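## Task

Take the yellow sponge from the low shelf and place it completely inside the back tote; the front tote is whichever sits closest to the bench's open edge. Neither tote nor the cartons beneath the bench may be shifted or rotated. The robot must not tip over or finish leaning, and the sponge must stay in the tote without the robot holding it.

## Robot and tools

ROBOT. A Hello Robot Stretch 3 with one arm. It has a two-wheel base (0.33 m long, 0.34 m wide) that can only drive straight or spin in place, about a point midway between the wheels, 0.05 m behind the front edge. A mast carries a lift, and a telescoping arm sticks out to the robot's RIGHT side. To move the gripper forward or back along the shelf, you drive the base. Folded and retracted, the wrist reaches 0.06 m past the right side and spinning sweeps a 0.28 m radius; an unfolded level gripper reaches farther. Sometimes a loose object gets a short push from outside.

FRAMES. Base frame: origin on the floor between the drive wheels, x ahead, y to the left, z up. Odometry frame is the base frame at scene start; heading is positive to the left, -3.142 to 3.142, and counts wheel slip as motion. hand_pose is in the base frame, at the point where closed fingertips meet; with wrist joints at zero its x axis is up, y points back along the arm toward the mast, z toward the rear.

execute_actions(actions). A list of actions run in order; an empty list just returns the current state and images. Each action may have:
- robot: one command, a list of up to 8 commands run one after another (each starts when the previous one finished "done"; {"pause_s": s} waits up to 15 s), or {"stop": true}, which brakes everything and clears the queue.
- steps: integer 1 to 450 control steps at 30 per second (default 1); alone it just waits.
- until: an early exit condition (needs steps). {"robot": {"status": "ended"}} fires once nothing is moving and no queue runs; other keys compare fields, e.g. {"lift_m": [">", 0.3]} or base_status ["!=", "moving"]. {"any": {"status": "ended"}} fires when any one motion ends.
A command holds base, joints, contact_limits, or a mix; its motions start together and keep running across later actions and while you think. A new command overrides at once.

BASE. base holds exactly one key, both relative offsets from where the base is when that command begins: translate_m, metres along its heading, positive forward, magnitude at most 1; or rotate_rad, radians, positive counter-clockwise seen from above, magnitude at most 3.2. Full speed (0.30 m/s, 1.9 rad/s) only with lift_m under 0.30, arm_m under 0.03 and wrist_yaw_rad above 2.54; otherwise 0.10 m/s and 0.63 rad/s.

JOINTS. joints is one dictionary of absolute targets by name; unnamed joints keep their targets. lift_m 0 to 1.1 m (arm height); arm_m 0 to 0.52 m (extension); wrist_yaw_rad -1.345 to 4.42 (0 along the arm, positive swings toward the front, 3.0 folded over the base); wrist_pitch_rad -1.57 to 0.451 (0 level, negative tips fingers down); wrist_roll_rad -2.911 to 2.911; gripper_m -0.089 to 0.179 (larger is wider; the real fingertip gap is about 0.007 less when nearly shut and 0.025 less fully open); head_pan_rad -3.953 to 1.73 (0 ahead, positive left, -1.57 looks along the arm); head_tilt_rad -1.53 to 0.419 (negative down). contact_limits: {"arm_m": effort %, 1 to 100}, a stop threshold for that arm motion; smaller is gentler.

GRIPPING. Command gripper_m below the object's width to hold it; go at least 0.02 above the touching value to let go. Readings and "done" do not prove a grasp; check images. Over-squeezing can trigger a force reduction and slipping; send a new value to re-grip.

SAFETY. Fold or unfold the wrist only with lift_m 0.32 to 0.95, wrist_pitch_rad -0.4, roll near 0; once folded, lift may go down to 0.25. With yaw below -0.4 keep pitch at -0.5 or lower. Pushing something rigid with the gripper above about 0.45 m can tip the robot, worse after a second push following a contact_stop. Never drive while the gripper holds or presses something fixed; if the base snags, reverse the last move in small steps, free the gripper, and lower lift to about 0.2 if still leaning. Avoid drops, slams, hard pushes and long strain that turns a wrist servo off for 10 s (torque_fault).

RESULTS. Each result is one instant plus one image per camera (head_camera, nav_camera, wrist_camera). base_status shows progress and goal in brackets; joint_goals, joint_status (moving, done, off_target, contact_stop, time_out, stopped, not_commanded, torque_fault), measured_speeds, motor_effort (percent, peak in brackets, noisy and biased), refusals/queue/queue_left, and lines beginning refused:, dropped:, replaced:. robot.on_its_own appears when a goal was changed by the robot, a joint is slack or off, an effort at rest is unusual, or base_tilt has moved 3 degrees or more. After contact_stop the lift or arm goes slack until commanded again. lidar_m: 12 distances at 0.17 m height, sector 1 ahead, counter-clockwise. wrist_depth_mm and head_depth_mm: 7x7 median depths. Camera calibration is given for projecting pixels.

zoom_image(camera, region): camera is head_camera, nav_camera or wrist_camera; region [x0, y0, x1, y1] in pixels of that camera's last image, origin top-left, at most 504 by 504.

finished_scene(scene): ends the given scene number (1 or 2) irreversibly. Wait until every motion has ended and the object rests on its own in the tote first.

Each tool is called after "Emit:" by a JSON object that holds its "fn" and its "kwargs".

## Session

Emit:
{"fn": "execute_actions", "kwargs": {"actions": [{"robot":{"joints":{"head_tilt_rad":-0.7}},"steps":60,"until":{"robot":{"status":"ended"}}}]}}

Emit:
{"fn": "execute_actions", "kwargs": {"actions": [{"robot":{"joints":{"head_pan_rad":-1.8}},"steps":60,"until":{"robot":{"status":"ended"}}}]}}

Emit:
{"fn": "execute_actions", "kwargs": {"actions": [{"robot":{"joints":{"head_pan_rad":-3.7}},"steps":60,"until":{"robot":{"status":"ended"}}}]}}

Scene clock: 0.93 s.
robot.base_odometry: x=+0.000 y=+0.000 heading=+0.000 (m, m, rad; robot's odometry frame)
robot.turned_by_wheels: +0.000 (rad since the last result)
robot.turned_by_imu: +0.000 (rad since the last result)
robot.base_tilt: forward=+0.5 right=+1.8 (deg)
robot.lidar_m: 0.99 1.11 1.97 1.92 2.18 1.25 1.24 1.38 2.44 2.15 1.19 1.00
robot.head_depth_mm: 1521 1028 1943 1675 1396 1386 1175 / 1554 1045 1989 1828 1461 1379 1180 / 1611 1355 1988 1693 1438 1387 1179 / 1633 1363 2013 1766 1500 1390 1178 / 1667 1367 2015 1702 1492 1395 1182 / 1690 1382 2189 2092 1557 1397 1189 / 1707 1866 1186 2015 1700 1402 1184
robot.base_status: not_commanded
robot.joint_positions: lift_m=+0.557 arm_m=+0.002 wrist_yaw_rad=+3.129 wrist_pitch_rad=-0.354 wrist_roll_rad=+0.014 gripper_m=+0.037 head_pan_rad=-0.007 head_tilt_rad=-0.691
robot.joint_goals: lift_m=+0.557 arm_m=+0.002 wrist_yaw_rad=+3.129 wrist_pitch_rad=-0.354 wrist_roll_rad=+0.014 gripper_m=+0.037 head_pan_rad=-0.007 head_tilt_rad=-0.700
robot.joint_status: lift_m=not_commanded arm_m=not_commanded wrist_yaw_rad=not_commanded wrist_pitch_rad=not_commanded wrist_roll_rad=not_commanded gripper_m=not_commanded head_pan_rad=not_commanded head_tilt_rad=done
robot.measured_speeds: translate_m=+0.000 rotate_rad=+0.000 lift_m=+0.000 arm_m=+0.000 wrist_yaw_rad=+0.000 wrist_pitch_rad=+0.000 wrist_roll_rad=+0.000 head_pan_rad=+0.000 head_tilt_rad=+0.000
robot: refusals=0 queue=done queue_left=0
robot.motor_effort: left_wheel=+0(0) right_wheel=-1(0) lift_m=+28(29) arm_m=+0(1) wrist_yaw_rad=+0(0) wrist_pitch_rad=+4(4) wrist_roll_rad=-1(1) gripper_m=+0(0) head_pan_rad=+0(1) head_tilt_rad=-4(45) (%)
robot.hand_pose: x=-0.0184 y=+0.0850 z=+0.5843 quat_wxyz=(+0.130, +0.701, +0.120, +0.691) (m; robot's base frame)
robot.wrist_depth_mm: - - - - - - - / - - - - - - - / - - - - - - - / - - - - - - - / - - - - - - - / 943 934 - 897 - 877 866 / 796 806 756 763 748 763 747
pictures: head_camera (sideways: a quarter turn clockwise sets it upright), nav_camera (sideways: a quarter turn counterclockwise sets it upright), wrist_camera
camera_calibration (this result's frames):
head_camera: T_world_to_cam=[[-0.609354, 0.0430068, -0.791731, 1.05645], [0.0579886, 0.998271, 0.00959527, -0.0167185], [0.790775, -0.0400645, -0.610794, 0.742784], [0, 0, 0, 1]] pos_world=[0.057345, 0.00101437, 1.29027]
nav_camera: T_world_to_cam=[[0.671267, 0.0344596, 0.740414, -0.926718], [0.00203778, -0.999001, 0.044647, 0.00304914], [0.741213, -0.0284613, -0.670666, 0.826462], [0, 0, 0, 1]] pos_world=[0.00948414, 0.0585026, 1.2403]
wrist_camera: T_world_to_cam=[[0.998694, -0.0151183, -0.0488124, 0.0507952], [-0.0495288, -0.521438, -0.85185, 0.572903], [-0.0125741, 0.853155, -0.521506, 0.394988], [0, 0, 0, 1]] pos_world=[-0.017387, -0.0374849, 0.696496]
Images, in order (width x height): head_camera 896x504, nav_camera 672x504, wrist_camera 644x364.

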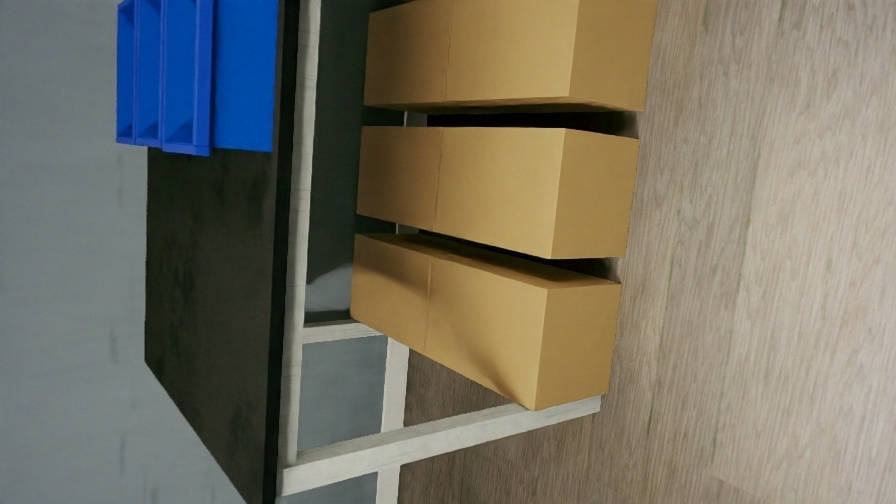

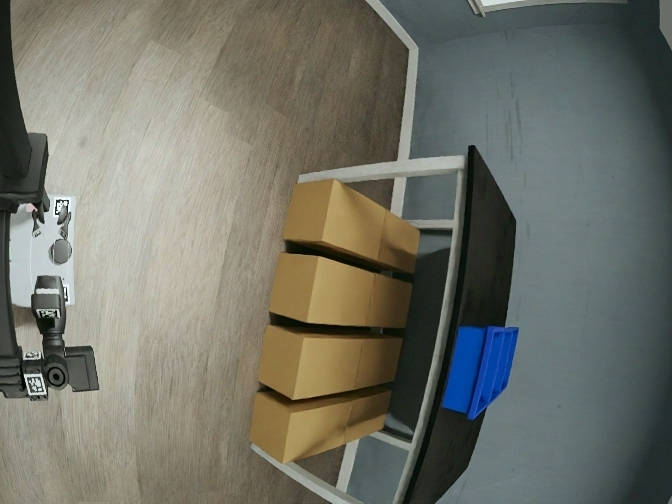

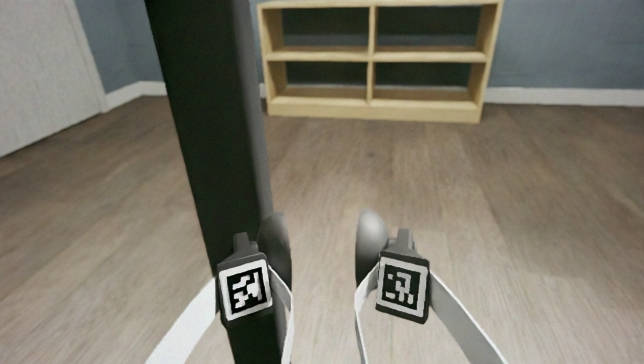

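Scene clock: 2.37 s.
robot.base_odometry: x=+0.000 y=+0.000 heading=+0.000 (m, m, rad; robot's odometry frame)
robot.turned_by_wheels: +0.000 (rad since the last result)
robot.turned_by_imu: +0.000 (rad since the last result)
robot.base_tilt: forward=+0.4 right=+1.7 (deg)
robot.lidar_m: 0.99 1.11 1.97 1.92 2.18 1.25 1.24 1.38 2.44 2.16 1.19 0.99
robot.head_depth_mm: 2098 2368 2620 2139 1676 1381 1171 / 2094 2340 2608 2134 1673 1385 1172 / 2093 2342 2591 2140 1683 1386 1180 / 2062 2347 2582 2155 1696 1392 1186 / 2055 2316 2561 2154 1691 1395 1186 / 1969 2194 2507 2165 1701 1386 1189 / 1963 2171 2495 2172 1706 1395 1188
robot.base_status: not_commanded
robot.joint_positions: lift_m=+0.557 arm_m=+0.002 wrist_yaw_rad=+3.129 wrist_pitch_rad=-0.354 wrist_roll_rad=+0.014 gripper_m=+0.037 head_pan_rad=-1.793 head_tilt_rad=-0.691
robot.joint_goals: lift_m=+0.557 arm_m=+0.002 wrist_yaw_rad=+3.129 wrist_pitch_rad=-0.354 wrist_roll_rad=+0.014 gripper_m=+0.037 head_pan_rad=-1.800 head_tilt_rad=-0.700
robot.joint_status: lift_m=not_commanded arm_m=not_commanded wrist_yaw_rad=not_commanded wrist_pitch_rad=not_commanded wrist_roll_rad=not_commanded gripper_m=not_commanded head_pan_rad=done head_tilt_rad=done
robot.measured_speeds: translate_m=+0.000 rotate_rad=+0.000 lift_m=+0.000 arm_m=+0.000 wrist_yaw_rad=+0.000 wrist_pitch_rad=+0.000 wrist_roll_rad=+0.000 head_pan_rad=+0.000 head_tilt_rad=+0.000
robot: refusals=0 queue=done queue_left=0
robot.motor_effort: left_wheel=+0(0) right_wheel=+0(0) lift_m=+28(29) arm_m=-1(0) wrist_yaw_rad=-1(0) wrist_pitch_rad=+4(4) wrist_roll_rad=-1(1) gripper_m=+0(0) head_pan_rad=-3(49) head_tilt_rad=-5(5) (%)
robot.hand_pose: x=-0.0184 y=+0.0850 z=+0.5843 quat_wxyz=(+0.130, +0.701, +0.120, +0.691) (m; robot's base frame)
robot.wrist_depth_mm: - - - - - - - / - - - - - - - / - - - - - - - / - - - - - - - / - - - - - - - / 933 917 - 873 - 895 906 / 779 802 740 752 761 749 744
pictures: head_camera (sideways: a quarter turn clockwise sets it upright), nav_camera (sideways: a quarter turn counterclockwise sets it upright), wrist_camera
camera_calibration (this result's frames):
head_camera: T_world_to_cam=[[0.171908, 0.586501, -0.791495, 1.05137], [0.962998, -0.269339, 0.00957564, -0.0222135], [-0.207565, -0.763854, -0.611101, 0.749272], [0, 0, 0, 1]] pos_world=[-0.00382547, -0.0502802, 1.29025]
nav_camera: T_world_to_cam=[[-0.109406, -0.663477, 0.740155, -0.921617], [-0.976504, 0.210826, 0.0446434, 0.00902297], [-0.185664, -0.717879, -0.670953, 0.832489], [0, 0, 0, 1]] pos_world=[0.0625438, -0.015747, 1.2403]
wrist_camera: T_world_to_cam=[[0.998694, -0.0151185, -0.0488124, 0.0507951], [-0.0495289, -0.521438, -0.85185, 0.572903], [-0.0125739, 0.853155, -0.521506, 0.394988], [0, 0, 0, 1]] pos_world=[-0.017387, -0.0374849, 0.696496]
Images, in order (width x height): head_camera 896x504, nav_camera 672x504, wrist_camera 644x364.

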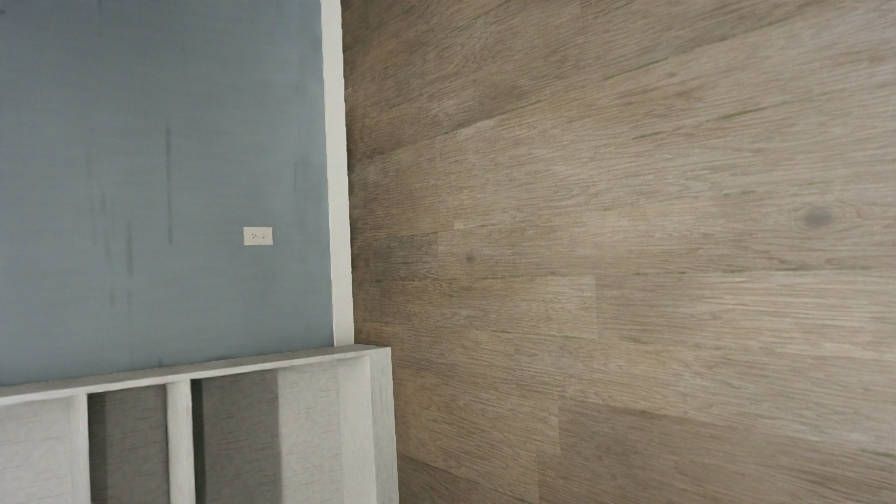

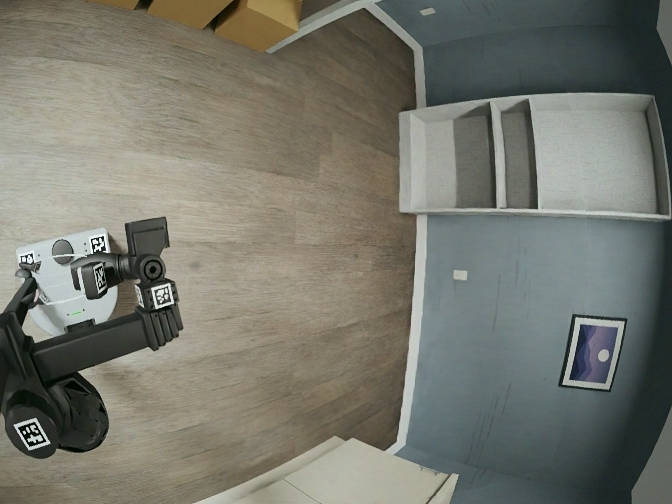

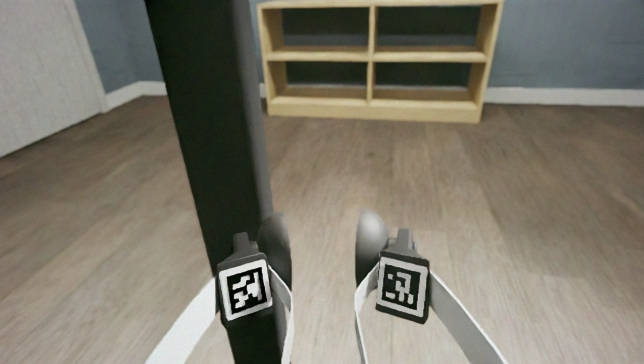

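Scene clock: 3.83 s.
robot.base_odometry: x=+0.000 y=+0.000 heading=+0.000 (m, m, rad; robot's odometry frame)
robot.turned_by_wheels: +0.000 (rad since the last result)
robot.turned_by_imu: +0.000 (rad since the last result)
robot.base_tilt: forward=+0.2 right=+1.8 (deg)
robot.lidar_m: 0.99 1.12 1.97 1.92 2.18 1.25 1.24 1.37 2.43 2.15 1.20 1.00
robot.head_depth_mm: 1895 2149 2477 2113 1719 - - / 1811 2041 2332 2135 1673 1383 1202 / 1735 1958 2239 2140 1684 1389 1233 / 1672 1868 2135 2144 1688 1396 - / 1609 1768 1974 1626 1705 1392 1239 / 1548 1397 1294 1477 1642 1398 1211 / 1491 1418 1231 1391 1595 1392 1189
robot.base_status: not_commanded
robot.joint_positions: lift_m=+0.557 arm_m=+0.002 wrist_yaw_rad=+3.129 wrist_pitch_rad=-0.354 wrist_roll_rad=+0.014 gripper_m=+0.037 head_pan_rad=-3.693 head_tilt_rad=-0.691
robot.joint_goals: lift_m=+0.557 arm_m=+0.002 wrist_yaw_rad=+3.129 wrist_pitch_rad=-0.354 wrist_roll_rad=+0.014 gripper_m=+0.037 head_pan_rad=-3.700 head_tilt_rad=-0.700
robot.joint_status: lift_m=not_commanded arm_m=not_commanded wrist_yaw_rad=not_commanded wrist_pitch_rad=not_commanded wrist_roll_rad=not_commanded gripper_m=not_commanded head_pan_rad=done head_tilt_rad=done
robot.measured_speeds: translate_m=+0.000 rotate_rad=+0.000 lift_m=+0.000 arm_m=+0.000 wrist_yaw_rad=+0.000 wrist_pitch_rad=+0.000 wrist_roll_rad=+0.000 head_pan_rad=+0.000 head_tilt_rad=+0.000
robot: refusals=0 queue=done queue_left=0
robot.motor_effort: left_wheel=+0(0) right_wheel=-1(0) lift_m=+29(29) arm_m=+0(1) wrist_yaw_rad=+0(0) wrist_pitch_rad=+4(4) wrist_roll_rad=-1(1) gripper_m=+0(0) head_pan_rad=-4(48) head_tilt_rad=-4(5) (%)
robot.hand_pose: x=-0.0184 y=+0.0850 z=+0.5843 quat_wxyz=(+0.130, +0.701, +0.120, +0.691) (m; robot's base frame)
robot.wrist_depth_mm: - - - - - - - / - - - - - - - / - - - - - - - / - - - - - - - / - - - - - - - / 915 918 - 893 - 884 884 / 792 792 746 769 751 763 745
pictures: head_camera (sideways: a quarter turn clockwise sets it upright), nav_camera (sideways: a quarter turn counterclockwise sets it upright), wrist_camera
camera_calibration (this result's frames):
head_camera: T_world_to_cam=[[0.499465, -0.352318, -0.791459, 1.04933], [-0.566215, -0.824202, 0.00957261, -0.0128813], [-0.655694, 0.443355, -0.611148, 0.752067], [0, 0, 0, 1]] pos_world=[-0.0382703, 0.0256478, 1.29025]
nav_camera: T_world_to_cam=[[-0.592511, 0.318058, 0.740115, -0.918618], [0.515208, 0.855902, 0.0446429, -0.0000757713], [-0.619266, 0.407765, -0.670997, 0.835192], [0, 0, 0, 1]] pos_world=[-0.0270466, -0.0483234, 1.2403]
wrist_camera: T_world_to_cam=[[0.998694, -0.0151183, -0.0488123, 0.0507951], [-0.0495287, -0.521438, -0.85185, 0.572903], [-0.0125741, 0.853155, -0.521506, 0.394988], [0, 0, 0, 1]] pos_world=[-0.017387, -0.0374849, 0.696496]
Images, in order (width x height): head_camera 896x504, nav_camera 672x504, wrist_camera 644x364.

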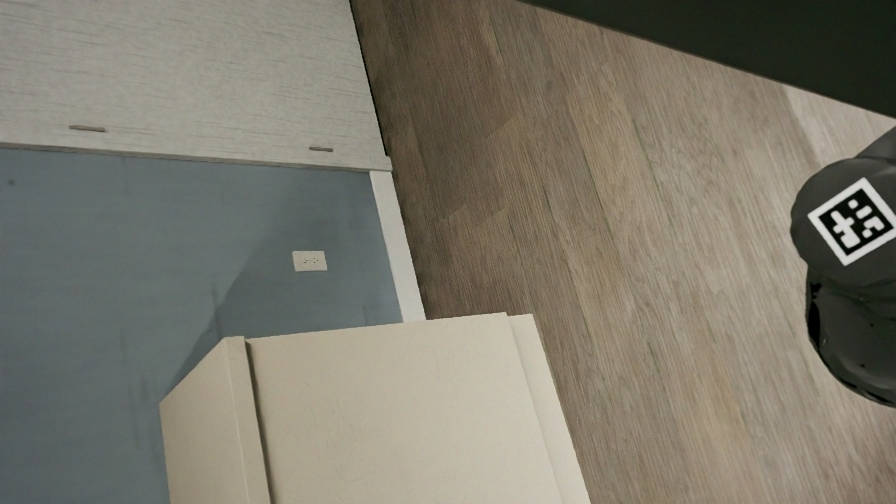

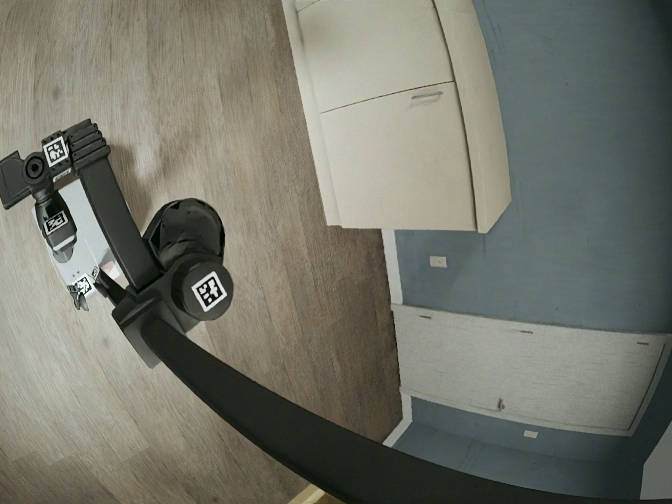

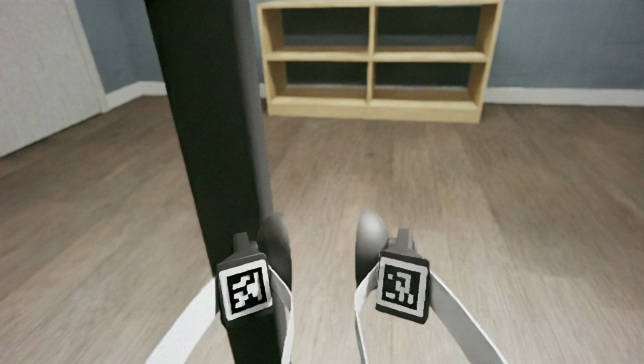

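Emit:
{"fn": "execute_actions", "kwargs": {"actions": [{"robot":[{"joints":{"lift_m":0.27,"head_pan_rad":-1.6,"head_tilt_rad":-0.9},"base":{"rotate_rad":1.44}},{"base":{"translate_m":1}},{"base":{"translate_m":0.43}},{"base":{"rotate_rad":1.5}},{"joints":{"lift_m":0.75}},{"joints":{"wrist_yaw_rad":0,"gripper_m":0.15,"wrist_pitch_rad":-0.4}}],"steps":450,"until":{"robot":{"status":"ended"}}},{"steps":300,"until":{"robot":{"status":"ended"}}}]}}

Scene clock: 39.13 s.
robot.base_odometry: x=+0.187 y=+1.418 heading=+2.940 (m, m, rad; robot's odometry frame)
robot.turned_by_wheels: +2.940 (rad since the last result)
robot.turned_by_imu: +2.898 (rad since the last result)
robot.base_tilt: forward=+0.2 right=+1.7 (deg)
robot.lidar_m: 1.71 1.60 1.63 3.55 1.56 1.39 2.02 0.77 0.86 0.50 0.82 0.77
robot.head_depth_mm: 777 905 1026 890 1059 - - / 771 897 1028 893 1059 - - / 770 891 1028 898 1045 - - / 761 883 1023 898 1060 1214 1113 / 756 879 1018 897 1038 1227 1110 / 750 873 1004 903 1020 1232 1111 / 747 863 1006 902 1017 1233 1117
robot.base_status: done (rotate_rad +1.4999 of +1.5000)
robot.joint_positions: lift_m=+0.750 arm_m=+0.002 wrist_yaw_rad=+0.004 wrist_pitch_rad=-0.413 wrist_roll_rad=+0.014 gripper_m=+0.150 head_pan_rad=-1.607 head_tilt_rad=-0.890
robot.joint_goals: lift_m=+0.750 arm_m=+0.002 wrist_yaw_rad=+0.000 wrist_pitch_rad=-0.400 wrist_roll_rad=+0.014 gripper_m=+0.150 head_pan_rad=-1.600 head_tilt_rad=-0.900
robot.joint_status: lift_m=done arm_m=not_commanded wrist_yaw_rad=done wrist_pitch_rad=done wrist_roll_rad=not_commanded gripper_m=done head_pan_rad=done head_tilt_rad=done
robot.measured_speeds: translate_m=+0.000 rotate_rad=+0.000 lift_m=+0.000 arm_m=+0.000 wrist_yaw_rad=+0.000 wrist_pitch_rad=+0.000 wrist_roll_rad=+0.000 head_pan_rad=+0.000 head_tilt_rad=+0.000
robot: refusals=0 queue=done queue_left=0
robot.motor_effort: left_wheel=-2(7) right_wheel=+3(15) lift_m=+33(34) arm_m=+0(1) wrist_yaw_rad=-4(6) wrist_pitch_rad=+3(4) wrist_roll_rad=-1(0) gripper_m=+1(81) head_pan_rad=+4(48) head_tilt_rad=-7(26) (%)
robot.hand_pose: x=-0.0207 y=-0.3721 z=+0.7636 quat_wxyz=(+0.688, +0.145, -0.696, -0.145) (m; robot's base frame)
robot.wrist_depth_mm: 589 583 584 597 600 585 599 / 632 626 641 635 650 639 632 / 684 655 666 640 628 603 572 / 509 505 503 488 479 481 452 / 414 424 404 402 395 408 386 / 373 - 619 368 621 614 601 / 578 569 569 561 572 571 558
pictures: head_camera (sideways: a quarter turn clockwise sets it upright), nav_camera (sideways: a quarter turn counterclockwise sets it upright), wrist_camera
camera_calibration (this result's frames):
head_camera: T_world_to_cam=[[0.0655293, 0.751984, -0.655917, 0.875328], [0.996179, -0.0873319, -0.000599456, -0.00916788], [-0.0577332, -0.653371, -0.754833, 0.935305], [0, 0, 0, 1]] pos_world=[0.00577141, -0.0479311, 1.28014]
nav_camera: T_world_to_cam=[[0.0105452, -0.80476, 0.593507, -0.731257], [-0.998961, 0.0178366, 0.0419346, 0.0126978], [-0.0443334, -0.593332, -0.803736, 1.0043], [0, 0, 0, 1]] pos_world=[0.0649201, 0.0071737, 1.24067]
wrist_camera: T_world_to_cam=[[-0.998818, 0.00198461, -0.0485737, 0.0197897], [0.0409973, 0.571352, -0.81968, 0.87112], [0.0261259, -0.820703, -0.570758, 0.294016], [0, 0, 0, 1]] pos_world=[-0.0236287, -0.256456, 0.882813]
Images, in order (width x height): head_camera 896x504, nav_camera 672x504, wrist_camera 644x364.

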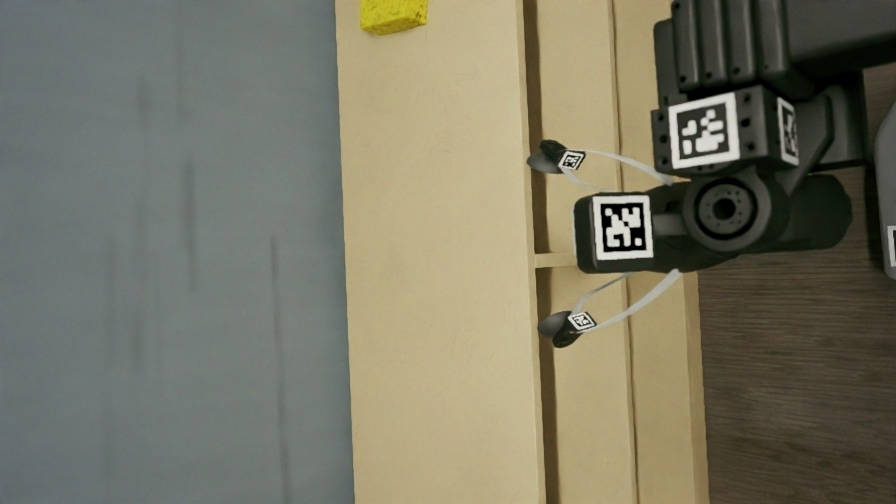

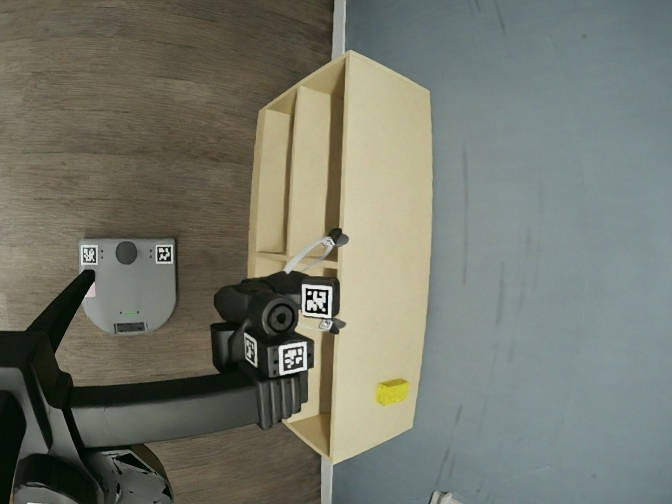

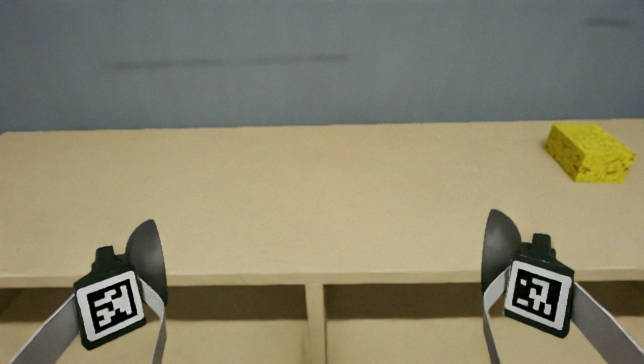

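Emit:
{"fn": "execute_actions", "kwargs": {"actions": [{"robot":[{"joints":{"arm_m":0.2,"lift_m":0.69},"base":{"translate_m":-0.41}}],"steps":450,"until":{"robot":{"status":"ended"}}}]}}

Scene clock: 59.50 s.
robot.base_odometry: x=+0.588 y=+1.336 heading=+2.940 (m, m, rad; robot's odometry frame)
robot.turned_by_wheels: +0.000 (rad since the last result)
robot.turned_by_imu: -0.002 (rad since the last result)
robot.base_tilt: forward=+0.3 right=+1.7 (deg)
robot.lidar_m: 2.12 1.91 2.19 3.55 1.08 1.23 1.61 1.26 0.52 0.76 0.63 1.11
robot.head_depth_mm: 774 904 1085 1346 1447 1280 - / 772 898 1067 1286 - 1232 1106 / 765 889 1027 942 1035 1229 1118 / 759 883 1026 905 1037 1224 1110 / 756 876 1013 891 1018 1228 1117 / 749 869 1006 899 1022 1227 1112 / 747 863 1005 903 1018 1216 1116
robot.base_status: done (translate_m -0.4100 of -0.4100)
robot.joint_positions: lift_m=+0.690 arm_m=+0.200 wrist_yaw_rad=+0.002 wrist_pitch_rad=-0.415 wrist_roll_rad=+0.014 gripper_m=+0.150 head_pan_rad=-1.607 head_tilt_rad=-0.890
robot.joint_goals: lift_m=+0.690 arm_m=+0.200 wrist_yaw_rad=+0.000 wrist_pitch_rad=-0.400 wrist_roll_rad=+0.014 gripper_m=+0.150 head_pan_rad=-1.600 head_tilt_rad=-0.900
robot.joint_status: lift_m=done arm_m=done wrist_yaw_rad=done wrist_pitch_rad=done wrist_roll_rad=not_commanded gripper_m=done head_pan_rad=done head_tilt_rad=done
robot.measured_speeds: translate_m=+0.000 rotate_rad=+0.000 lift_m=+0.000 arm_m=+0.000 wrist_yaw_rad=+0.000 wrist_pitch_rad=+0.000 wrist_roll_rad=+0.000 head_pan_rad=+0.000 head_tilt_rad=+0.000
robot: refusals=0 queue=done queue_left=0
robot.motor_effort: left_wheel=-2(7) right_wheel=+3(4) lift_m=+25(33) arm_m=+3(1) wrist_yaw_rad=-3(4) wrist_pitch_rad=+3(4) wrist_roll_rad=-1(0) gripper_m=+0(0) head_pan_rad=+3(3) head_tilt_rad=-6(6) (%)
robot.hand_pose: x=-0.0210 y=-0.5695 z=+0.7036 quat_wxyz=(+0.688, +0.146, -0.696, -0.146) (m; robot's base frame)
robot.wrist_depth_mm: 408 406 414 407 415 407 412 / 444 446 438 448 444 449 442 / 473 467 477 476 475 492 488 / 393 392 386 332 378 518 542 / 318 332 293 270 312 317 596 / 270 - 264 264 262 258 648 / - 225 230 229 225 223 223
pictures: head_camera (sideways: a quarter turn clockwise sets it upright), nav_camera (sideways: a quarter turn counterclockwise sets it upright), wrist_camera
camera_calibration (this result's frames):
head_camera: T_world_to_cam=[[0.0655293, 0.751984, -0.655917, 0.875328], [0.996179, -0.0873319, -0.000599452, -0.00916789], [-0.0577332, -0.653371, -0.754833, 0.935305], [0, 0, 0, 1]] pos_world=[0.00577141, -0.0479311, 1.28014]
nav_camera: T_world_to_cam=[[0.0105452, -0.80476, 0.593507, -0.731257], [-0.998961, 0.0178366, 0.0419346, 0.0126978], [-0.0443334, -0.593333, -0.803736, 1.0043], [0, 0, 0, 1]] pos_world=[0.0649201, 0.00717369, 1.24067]
wrist_camera: T_world_to_cam=[[-0.998814, 0.00337424, -0.0485643, 0.017756], [0.041742, 0.572687, -0.818711, 0.934843], [0.0250496, -0.819767, -0.572149, 0.0991892], [0, 0, 0, 1]] pos_world=[-0.0237719, -0.454121, 0.82298]
Images, in order (width x height): head_camera 896x504, nav_camera 672x504, wrist_camera 644x364.

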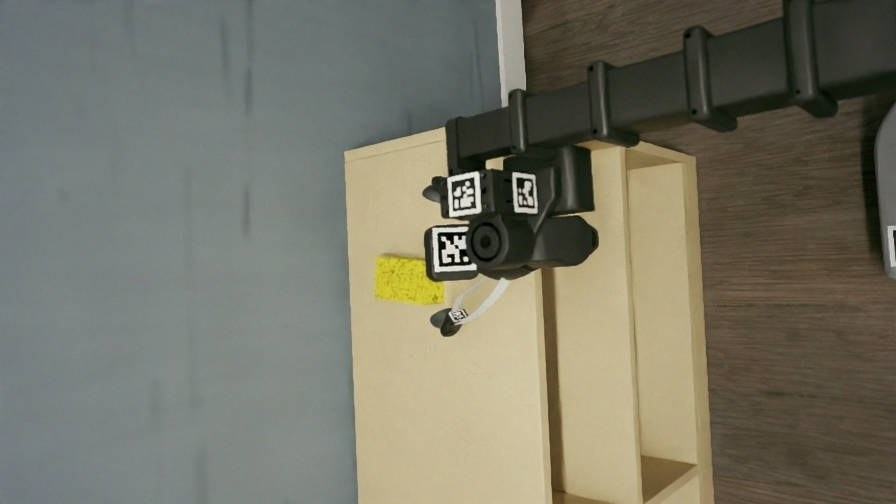

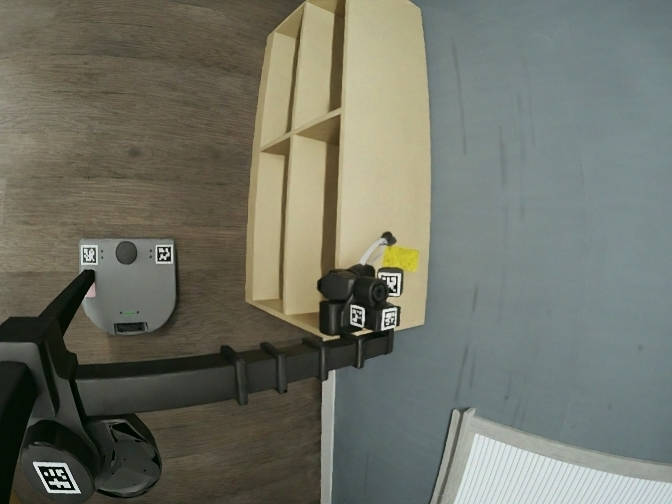

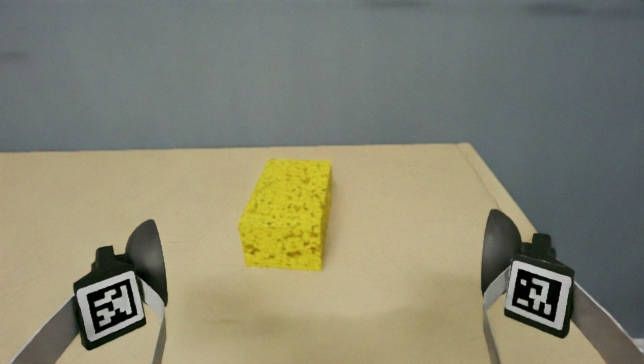

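Emit:
{"fn": "execute_actions", "kwargs": {"actions": [{"robot":[{"base":{"translate_m":0.025},"joints":{"lift_m":0.622}},{"joints":{"arm_m":0.315}},{"joints":{"gripper_m":0.02}},{"joints":{"lift_m":0.7}},{"joints":{"arm_m":0.0,"lift_m":1.1,"wrist_pitch_rad":-0.1,"head_tilt_rad":-0.6}}],"steps":450,"until":{"robot":{"status":"ended"}}}]}}

Scene clock: 81.17 s.
robot.base_odometry: x=+0.564 y=+1.341 heading=+2.940 (m, m, rad; robot's odometry frame)
robot.turned_by_wheels: +0.000 (rad since the last result)
robot.turned_by_imu: -0.002 (rad since the last result)
robot.base_tilt: forward=+0.2 right=+1.6 (deg)
robot.lidar_m: 2.09 1.89 2.16 3.53 1.10 1.23 1.64 1.26 0.53 0.86 0.62 1.09
robot.head_depth_mm: - - - - - 1379 1217 / - - - - - 804 967 / - - - - - 992 966 / - - 322 - 968 800 943 / 712 799 867 1001 975 800 945 / 713 790 878 991 977 804 952 / 712 784 870 988 978 806 953
robot.base_status: done (translate_m +0.0250 of +0.0250)
robot.joint_positions: lift_m=+1.099 arm_m=+0.002 wrist_yaw_rad=+0.002 wrist_pitch_rad=-0.124 wrist_roll_rad=+0.014 gripper_m=+0.027 head_pan_rad=-1.607 head_tilt_rad=-0.606
robot.joint_goals: lift_m=+1.100 arm_m=+0.000 wrist_yaw_rad=+0.000 wrist_pitch_rad=-0.100 wrist_roll_rad=+0.014 gripper_m=+0.026 head_pan_rad=-1.600 head_tilt_rad=-0.600
robot.joint_status: lift_m=done arm_m=done wrist_yaw_rad=done wrist_pitch_rad=done wrist_roll_rad=not_commanded gripper_m=done head_pan_rad=done head_tilt_rad=done
robot.measured_speeds: translate_m=+0.000 rotate_rad=+0.000 lift_m=+0.000 arm_m=+0.000 wrist_yaw_rad=+0.000 wrist_pitch_rad=+0.000 wrist_roll_rad=+0.000 head_pan_rad=+0.000 head_tilt_rad=+0.000
robot: refusals=0 queue=done queue_left=0
robot.on_its_own: gripper_m is held at +0.026, not at your +0.020, by its stall guard, which is not easing now
robot.motor_effort: left_wheel=-2(3) right_wheel=+3(8) lift_m=+33(34) arm_m=-3(2) wrist_yaw_rad=-2(3) wrist_pitch_rad=+7(8) wrist_roll_rad=-1(0) gripper_m=-20(97) head_pan_rad=+4(4) head_tilt_rad=+4(27) (%)
robot.hand_pose: x=-0.0210 y=-0.3985 z=+1.1817 quat_wxyz=(+0.701, +0.044, -0.710, -0.044) (m; robot's base frame)
robot.wrist_depth_mm: 585 588 586 593 602 580 572 / 609 606 599 623 600 609 602 / 633 647 643 636 634 641 627 / 673 661 648 177 660 665 652 / 686 688 684 145 155 684 688 / 727 720 130 128 126 736 718 / 765 754 772 141 770 758 762
pictures: head_camera (sideways: a quarter turn clockwise sets it upright), nav_camera (sideways: a quarter turn counterclockwise sets it upright), wrist_camera
camera_calibration (this result's frames):
head_camera: T_world_to_cam=[[0.0578825, 0.538535, -0.840612, 1.11611], [0.996247, -0.0854349, 0.0138655, -0.0280025], [-0.0643506, -0.83826, -0.54146, 0.657798], [0, 0, 0, 1]] pos_world=[0.00562419, -0.052049, 1.29477]
nav_camera: T_world_to_cam=[[0.0176391, -0.606763, 0.794687, -0.993472], [-0.998516, 0.0302704, 0.0452755, 0.00832936], [-0.051527, -0.794306, -0.605329, 0.746306], [0, 0, 0, 1]] pos_world=[0.0642958, -0.0102591, 1.24088]
wrist_camera: T_world_to_cam=[[-0.998785, -0.0106764, -0.0481039, 0.0342879], [0.0423202, 0.314165, -0.948425, 1.27861], [0.0252383, -0.949308, -0.313331, 0.155443], [0, 0, 0, 1]] pos_world=[-0.0237878, -0.253764, 1.26302]
Images, in order (width x height): head_camera 896x504, nav_camera 672x504, wrist_camera 644x364.

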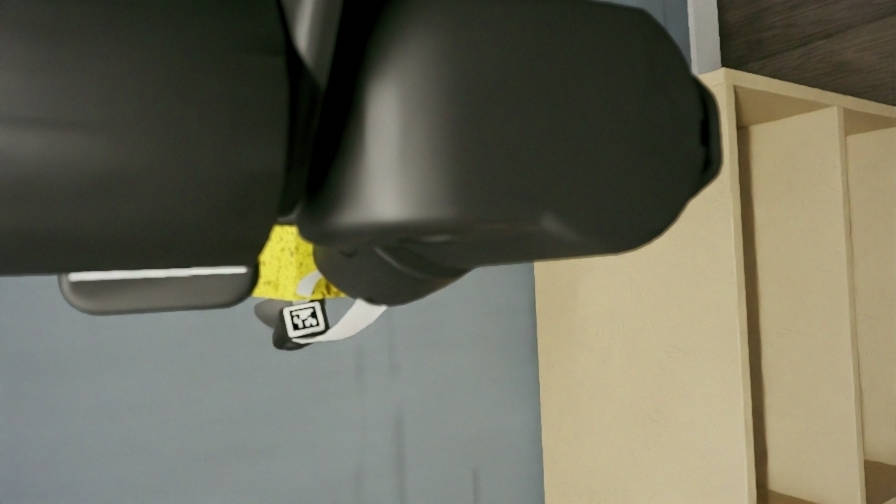

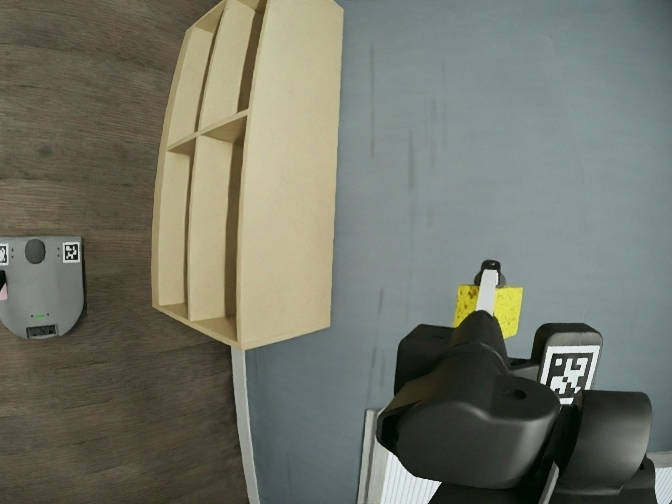

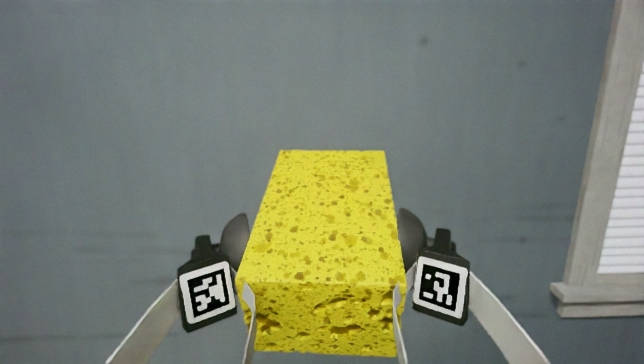

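Emit:
{"fn": "execute_actions", "kwargs": {"actions": [{"robot":[{"base":{"rotate_rad":-1.13},"joints":{"head_pan_rad":-2.3,"head_tilt_rad":-0.8}},{"base":{"translate_m":-0.77}},{"base":{"rotate_rad":-0.44}}],"steps":450,"until":{"robot":{"status":"ended"}}}]}}

Scene clock: 104.77 s.
robot.base_odometry: x=+0.746 y=+0.592 heading=+1.370 (m, m, rad; robot's odometry frame)
robot.turned_by_wheels: -1.570 (rad since the last result)
robot.turned_by_imu: -1.555 (rad since the last result)
robot.base_tilt: forward=+0.2 right=+1.8 (deg)
robot.lidar_m: 1.18 1.38 1.76 1.90 1.92 2.59 1.52 0.56 0.43 0.46 1.36 1.65
robot.head_depth_mm: 1969 799 1844 1505 1509 1301 1129 / 1608 816 795 1489 1341 1310 1138 / 1102 868 713 1541 1224 1258 1137 / 1157 - - 1460 1282 1116 1143 / 1234 - - 1415 1227 1039 1097 / - - - - 1139 816 1124 / - - - - 627 1318 1145
robot.base_status: done (rotate_rad -0.4399 of -0.4400)
robot.joint_positions: lift_m=+1.099 arm_m=+0.002 wrist_yaw_rad=+0.002 wrist_pitch_rad=-0.124 wrist_roll_rad=+0.014 gripper_m=+0.027 head_pan_rad=-2.293 head_tilt_rad=-0.790
robot.joint_goals: lift_m=+1.100 arm_m=+0.000 wrist_yaw_rad=+0.000 wrist_pitch_rad=-0.100 wrist_roll_rad=+0.014 gripper_m=+0.026 head_pan_rad=-2.300 head_tilt_rad=-0.800
robot.joint_status: lift_m=done arm_m=done wrist_yaw_rad=done wrist_pitch_rad=done wrist_roll_rad=not_commanded gripper_m=done head_pan_rad=done head_tilt_rad=done
robot.measured_speeds: translate_m=+0.000 rotate_rad=+0.000 lift_m=+0.000 arm_m=+0.000 wrist_yaw_rad=+0.000 wrist_pitch_rad=+0.000 wrist_roll_rad=+0.000 head_pan_rad=+0.000 head_tilt_rad=+0.000
robot: refusals=0 queue=done queue_left=0
robot.on_its_own: gripper_m is held at +0.026, not at your +0.020, by its stall guard, which is not easing now
robot.motor_effort: left_wheel=+2(4) right_wheel=-3(9) lift_m=+32(32) arm_m=-4(3) wrist_yaw_rad=-2(2) wrist_pitch_rad=+7(7) wrist_roll_rad=-1(0) gripper_m=-20(20) head_pan_rad=-4(46) head_tilt_rad=-5(23) (%)
robot.hand_pose: x=-0.0210 y=-0.3985 z=+1.1817 quat_wxyz=(+0.701, +0.044, -0.710, -0.044) (m; robot's base frame)
robot.wrist_depth_mm: 943 936 975 977 958 982 935 / - - - - - - - / - - - - - - - / - - - 177 - - - / - - - 146 156 773 739 / - - 130 127 126 594 566 / - - - 141 455 465 469
pictures: head_camera (sideways: a quarter turn clockwise sets it upright), nav_camera (sideways: a quarter turn counterclockwise sets it upright), wrist_camera
camera_calibration (this result's frames):
head_camera: T_world_to_cam=[[0.481846, 0.488475, -0.727473, 0.966035], [0.715275, -0.698829, 0.00452518, -0.0141263], [-0.506168, -0.522523, -0.686122, 0.84868], [0, 0, 0, 1]] pos_world=[-0.0258016, -0.0383014, 1.28513]
nav_camera: T_world_to_cam=[[-0.460389, -0.581976, 0.670333, -0.828486], [-0.758538, 0.650175, 0.0435064, 0.00917936], [-0.461154, -0.488443, -0.740784, 0.92499], [0, 0, 0, 1]] pos_world=[0.0521002, -0.0363212, 1.24018]
wrist_camera: T_world_to_cam=[[-0.998785, -0.0106765, -0.0481027, 0.0342865], [0.042319, 0.314164, -0.948425, 1.2786], [0.025238, -0.949309, -0.313331, 0.155449], [0, 0, 0, 1]] pos_world=[-0.0237877, -0.253757, 1.26302]
Images, in order (width x height): head_camera 896x504, nav_camera 672x504, wrist_camera 644x364.

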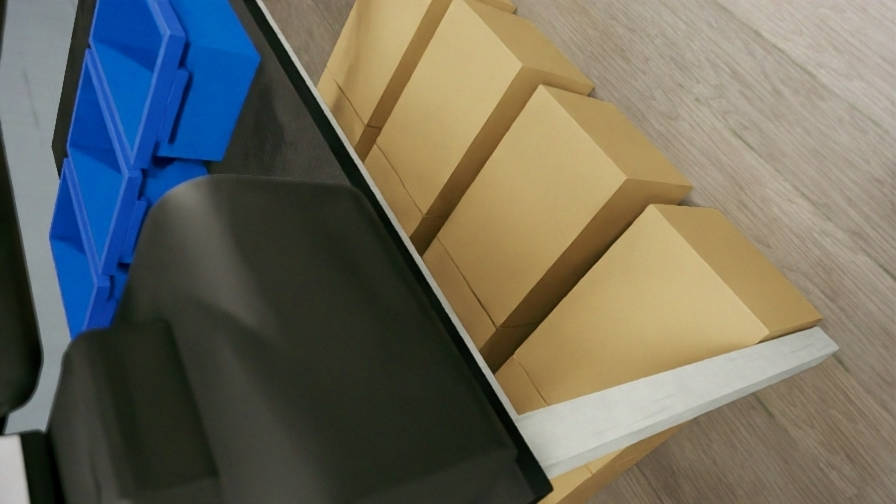

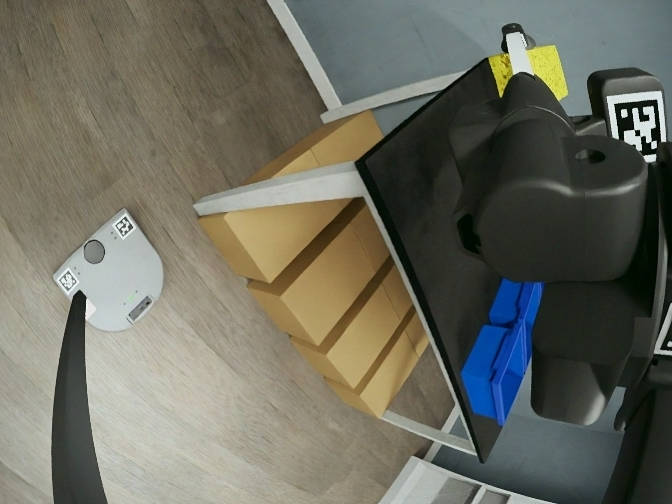

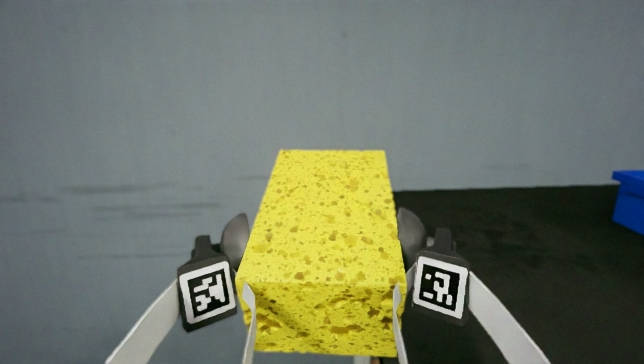

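Emit:
{"fn": "execute_actions", "kwargs": {"actions": [{"robot":[{"base":{"rotate_rad":-0.6},"joints":{"head_pan_rad":-1.6,"head_tilt_rad":-0.6}},{"base":{"translate_m":0.21}},{"base":{"rotate_rad":0.6}},{"base":{"translate_m":-0.6},"joints":{"arm_m":0.4}},{"base":{"translate_m":-0.45}}],"steps":450,"until":{"robot":{"status":"ended"}}},{"steps":200,"until":{"robot":{"status":"ended"}}}]}}

Scene clock: 146.67 s.
robot.base_odometry: x=+0.688 y=-0.290 heading=+1.370 (m, m, rad; robot's odometry frame)
robot.turned_by_wheels: +0.000 (rad since the last result)
robot.turned_by_imu: -0.003 (rad since the last result)
robot.base_tilt: forward=+0.3 right=+1.9 (deg)
robot.lidar_m: 2.06 2.22 2.66 1.96 2.03 2.38 2.00 0.38 0.28 0.27 0.28 0.39
robot.head_depth_mm: - 1108 1036 703 531 428 987 / 1036 1095 1039 645 398 395 943 / - 1118 830 525 530 396 946 / - - 866 519 532 390 1017 / 974 1072 864 515 527 385 929 / 968 1071 791 509 520 380 930 / 964 1060 1077 508 488 375 935
robot.base_status: done (translate_m -0.4500 of -0.4500)
robot.joint_positions: lift_m=+1.099 arm_m=+0.400 wrist_yaw_rad=+0.002 wrist_pitch_rad=-0.124 wrist_roll_rad=+0.014 gripper_m=+0.027 head_pan_rad=-1.607 head_tilt_rad=-0.606
robot.joint_goals: lift_m=+1.100 arm_m=+0.400 wrist_yaw_rad=+0.000 wrist_pitch_rad=-0.100 wrist_roll_rad=+0.014 gripper_m=+0.026 head_pan_rad=-1.600 head_tilt_rad=-0.600
robot.joint_status: lift_m=done arm_m=done wrist_yaw_rad=done wrist_pitch_rad=done wrist_roll_rad=not_commanded gripper_m=done head_pan_rad=done head_tilt_rad=done
robot.measured_speeds: translate_m=+0.000 rotate_rad=+0.000 lift_m=+0.000 arm_m=+0.000 wrist_yaw_rad=+0.000 wrist_pitch_rad=+0.000 wrist_roll_rad=+0.000 head_pan_rad=+0.000 head_tilt_rad=+0.000
robot: refusals=0 queue=done queue_left=0
robot.on_its_own: gripper_m is held at +0.026, not at your +0.020, by its stall guard, which is not easing now
robot.motor_effort: left_wheel=-1(5) right_wheel=+3(9) lift_m=+32(33) arm_m=+3(1) wrist_yaw_rad=-2(2) wrist_pitch_rad=+7(6) wrist_roll_rad=-1(1) gripper_m=-20(21) head_pan_rad=+4(45) head_tilt_rad=+4(24) (%)
robot.hand_pose: x=-0.0210 y=-0.7960 z=+1.1817 quat_wxyz=(+0.701, +0.044, -0.710, -0.044) (m; robot's base frame)
robot.wrist_depth_mm: 499 490 495 494 506 498 511 / 515 518 523 519 520 519 519 / 536 551 541 531 530 541 538 / 553 568 571 178 550 567 571 / 594 586 581 145 155 591 601 / 611 602 130 127 126 573 575 / 483 474 309 142 309 463 459
pictures: head_camera (sideways: a quarter turn clockwise sets it upright), nav_camera (sideways: a quarter turn counterclockwise sets it upright), wrist_camera
camera_calibration (this result's frames):
head_camera: T_world_to_cam=[[0.0580847, 0.53858, -0.84057, 1.11605], [0.996215, -0.0858057, 0.0138616, -0.0279973], [-0.0646601, -0.838194, -0.541526, 0.657886], [0, 0, 0, 1]] pos_world=[0.00560489, -0.0520482, 1.29477]
nav_camera: T_world_to_cam=[[0.0174116, -0.606832, 0.794639, -0.993409], [-0.998505, 0.0306374, 0.0452751, 0.00832985], [-0.0518201, -0.794239, -0.605391, 0.746389], [0, 0, 0, 1]] pos_world=[0.0642922, -0.0102759, 1.24088]
wrist_camera: T_world_to_cam=[[-0.998785, -0.0106634, -0.0481027, 0.03005], [0.0423232, 0.31416, -0.948426, 1.40348], [0.0252255, -0.94931, -0.313327, -0.221884], [0, 0, 0, 1]] pos_world=[-0.0237891, -0.651233, 1.26302]
Images, in order (width x height): head_camera 896x504, nav_camera 672x504, wrist_camera 644x364.

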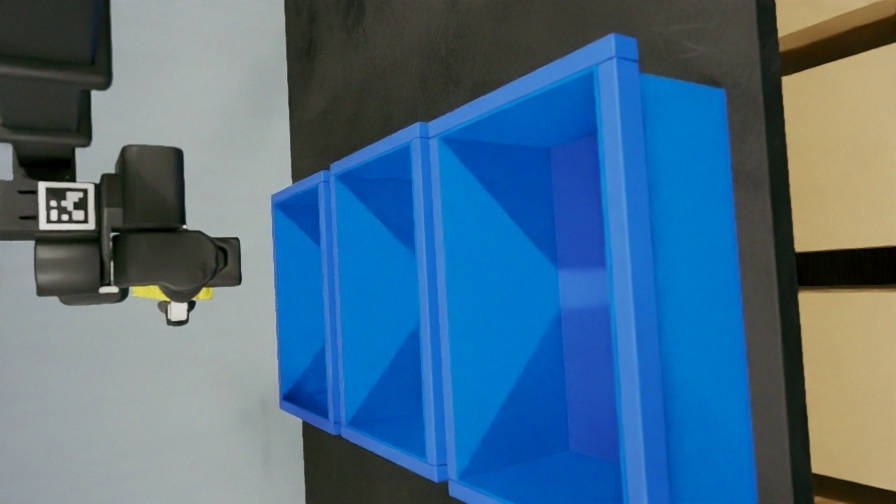

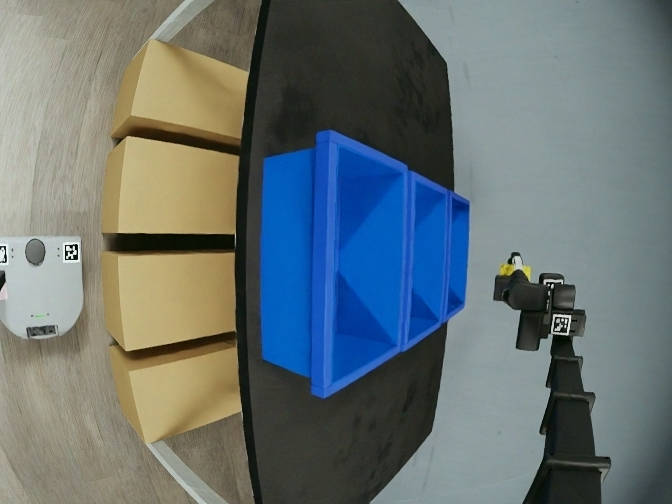

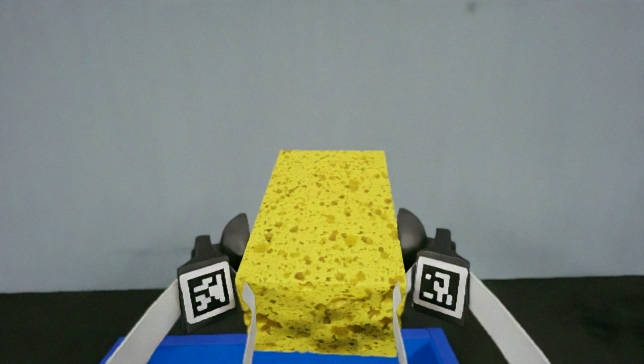

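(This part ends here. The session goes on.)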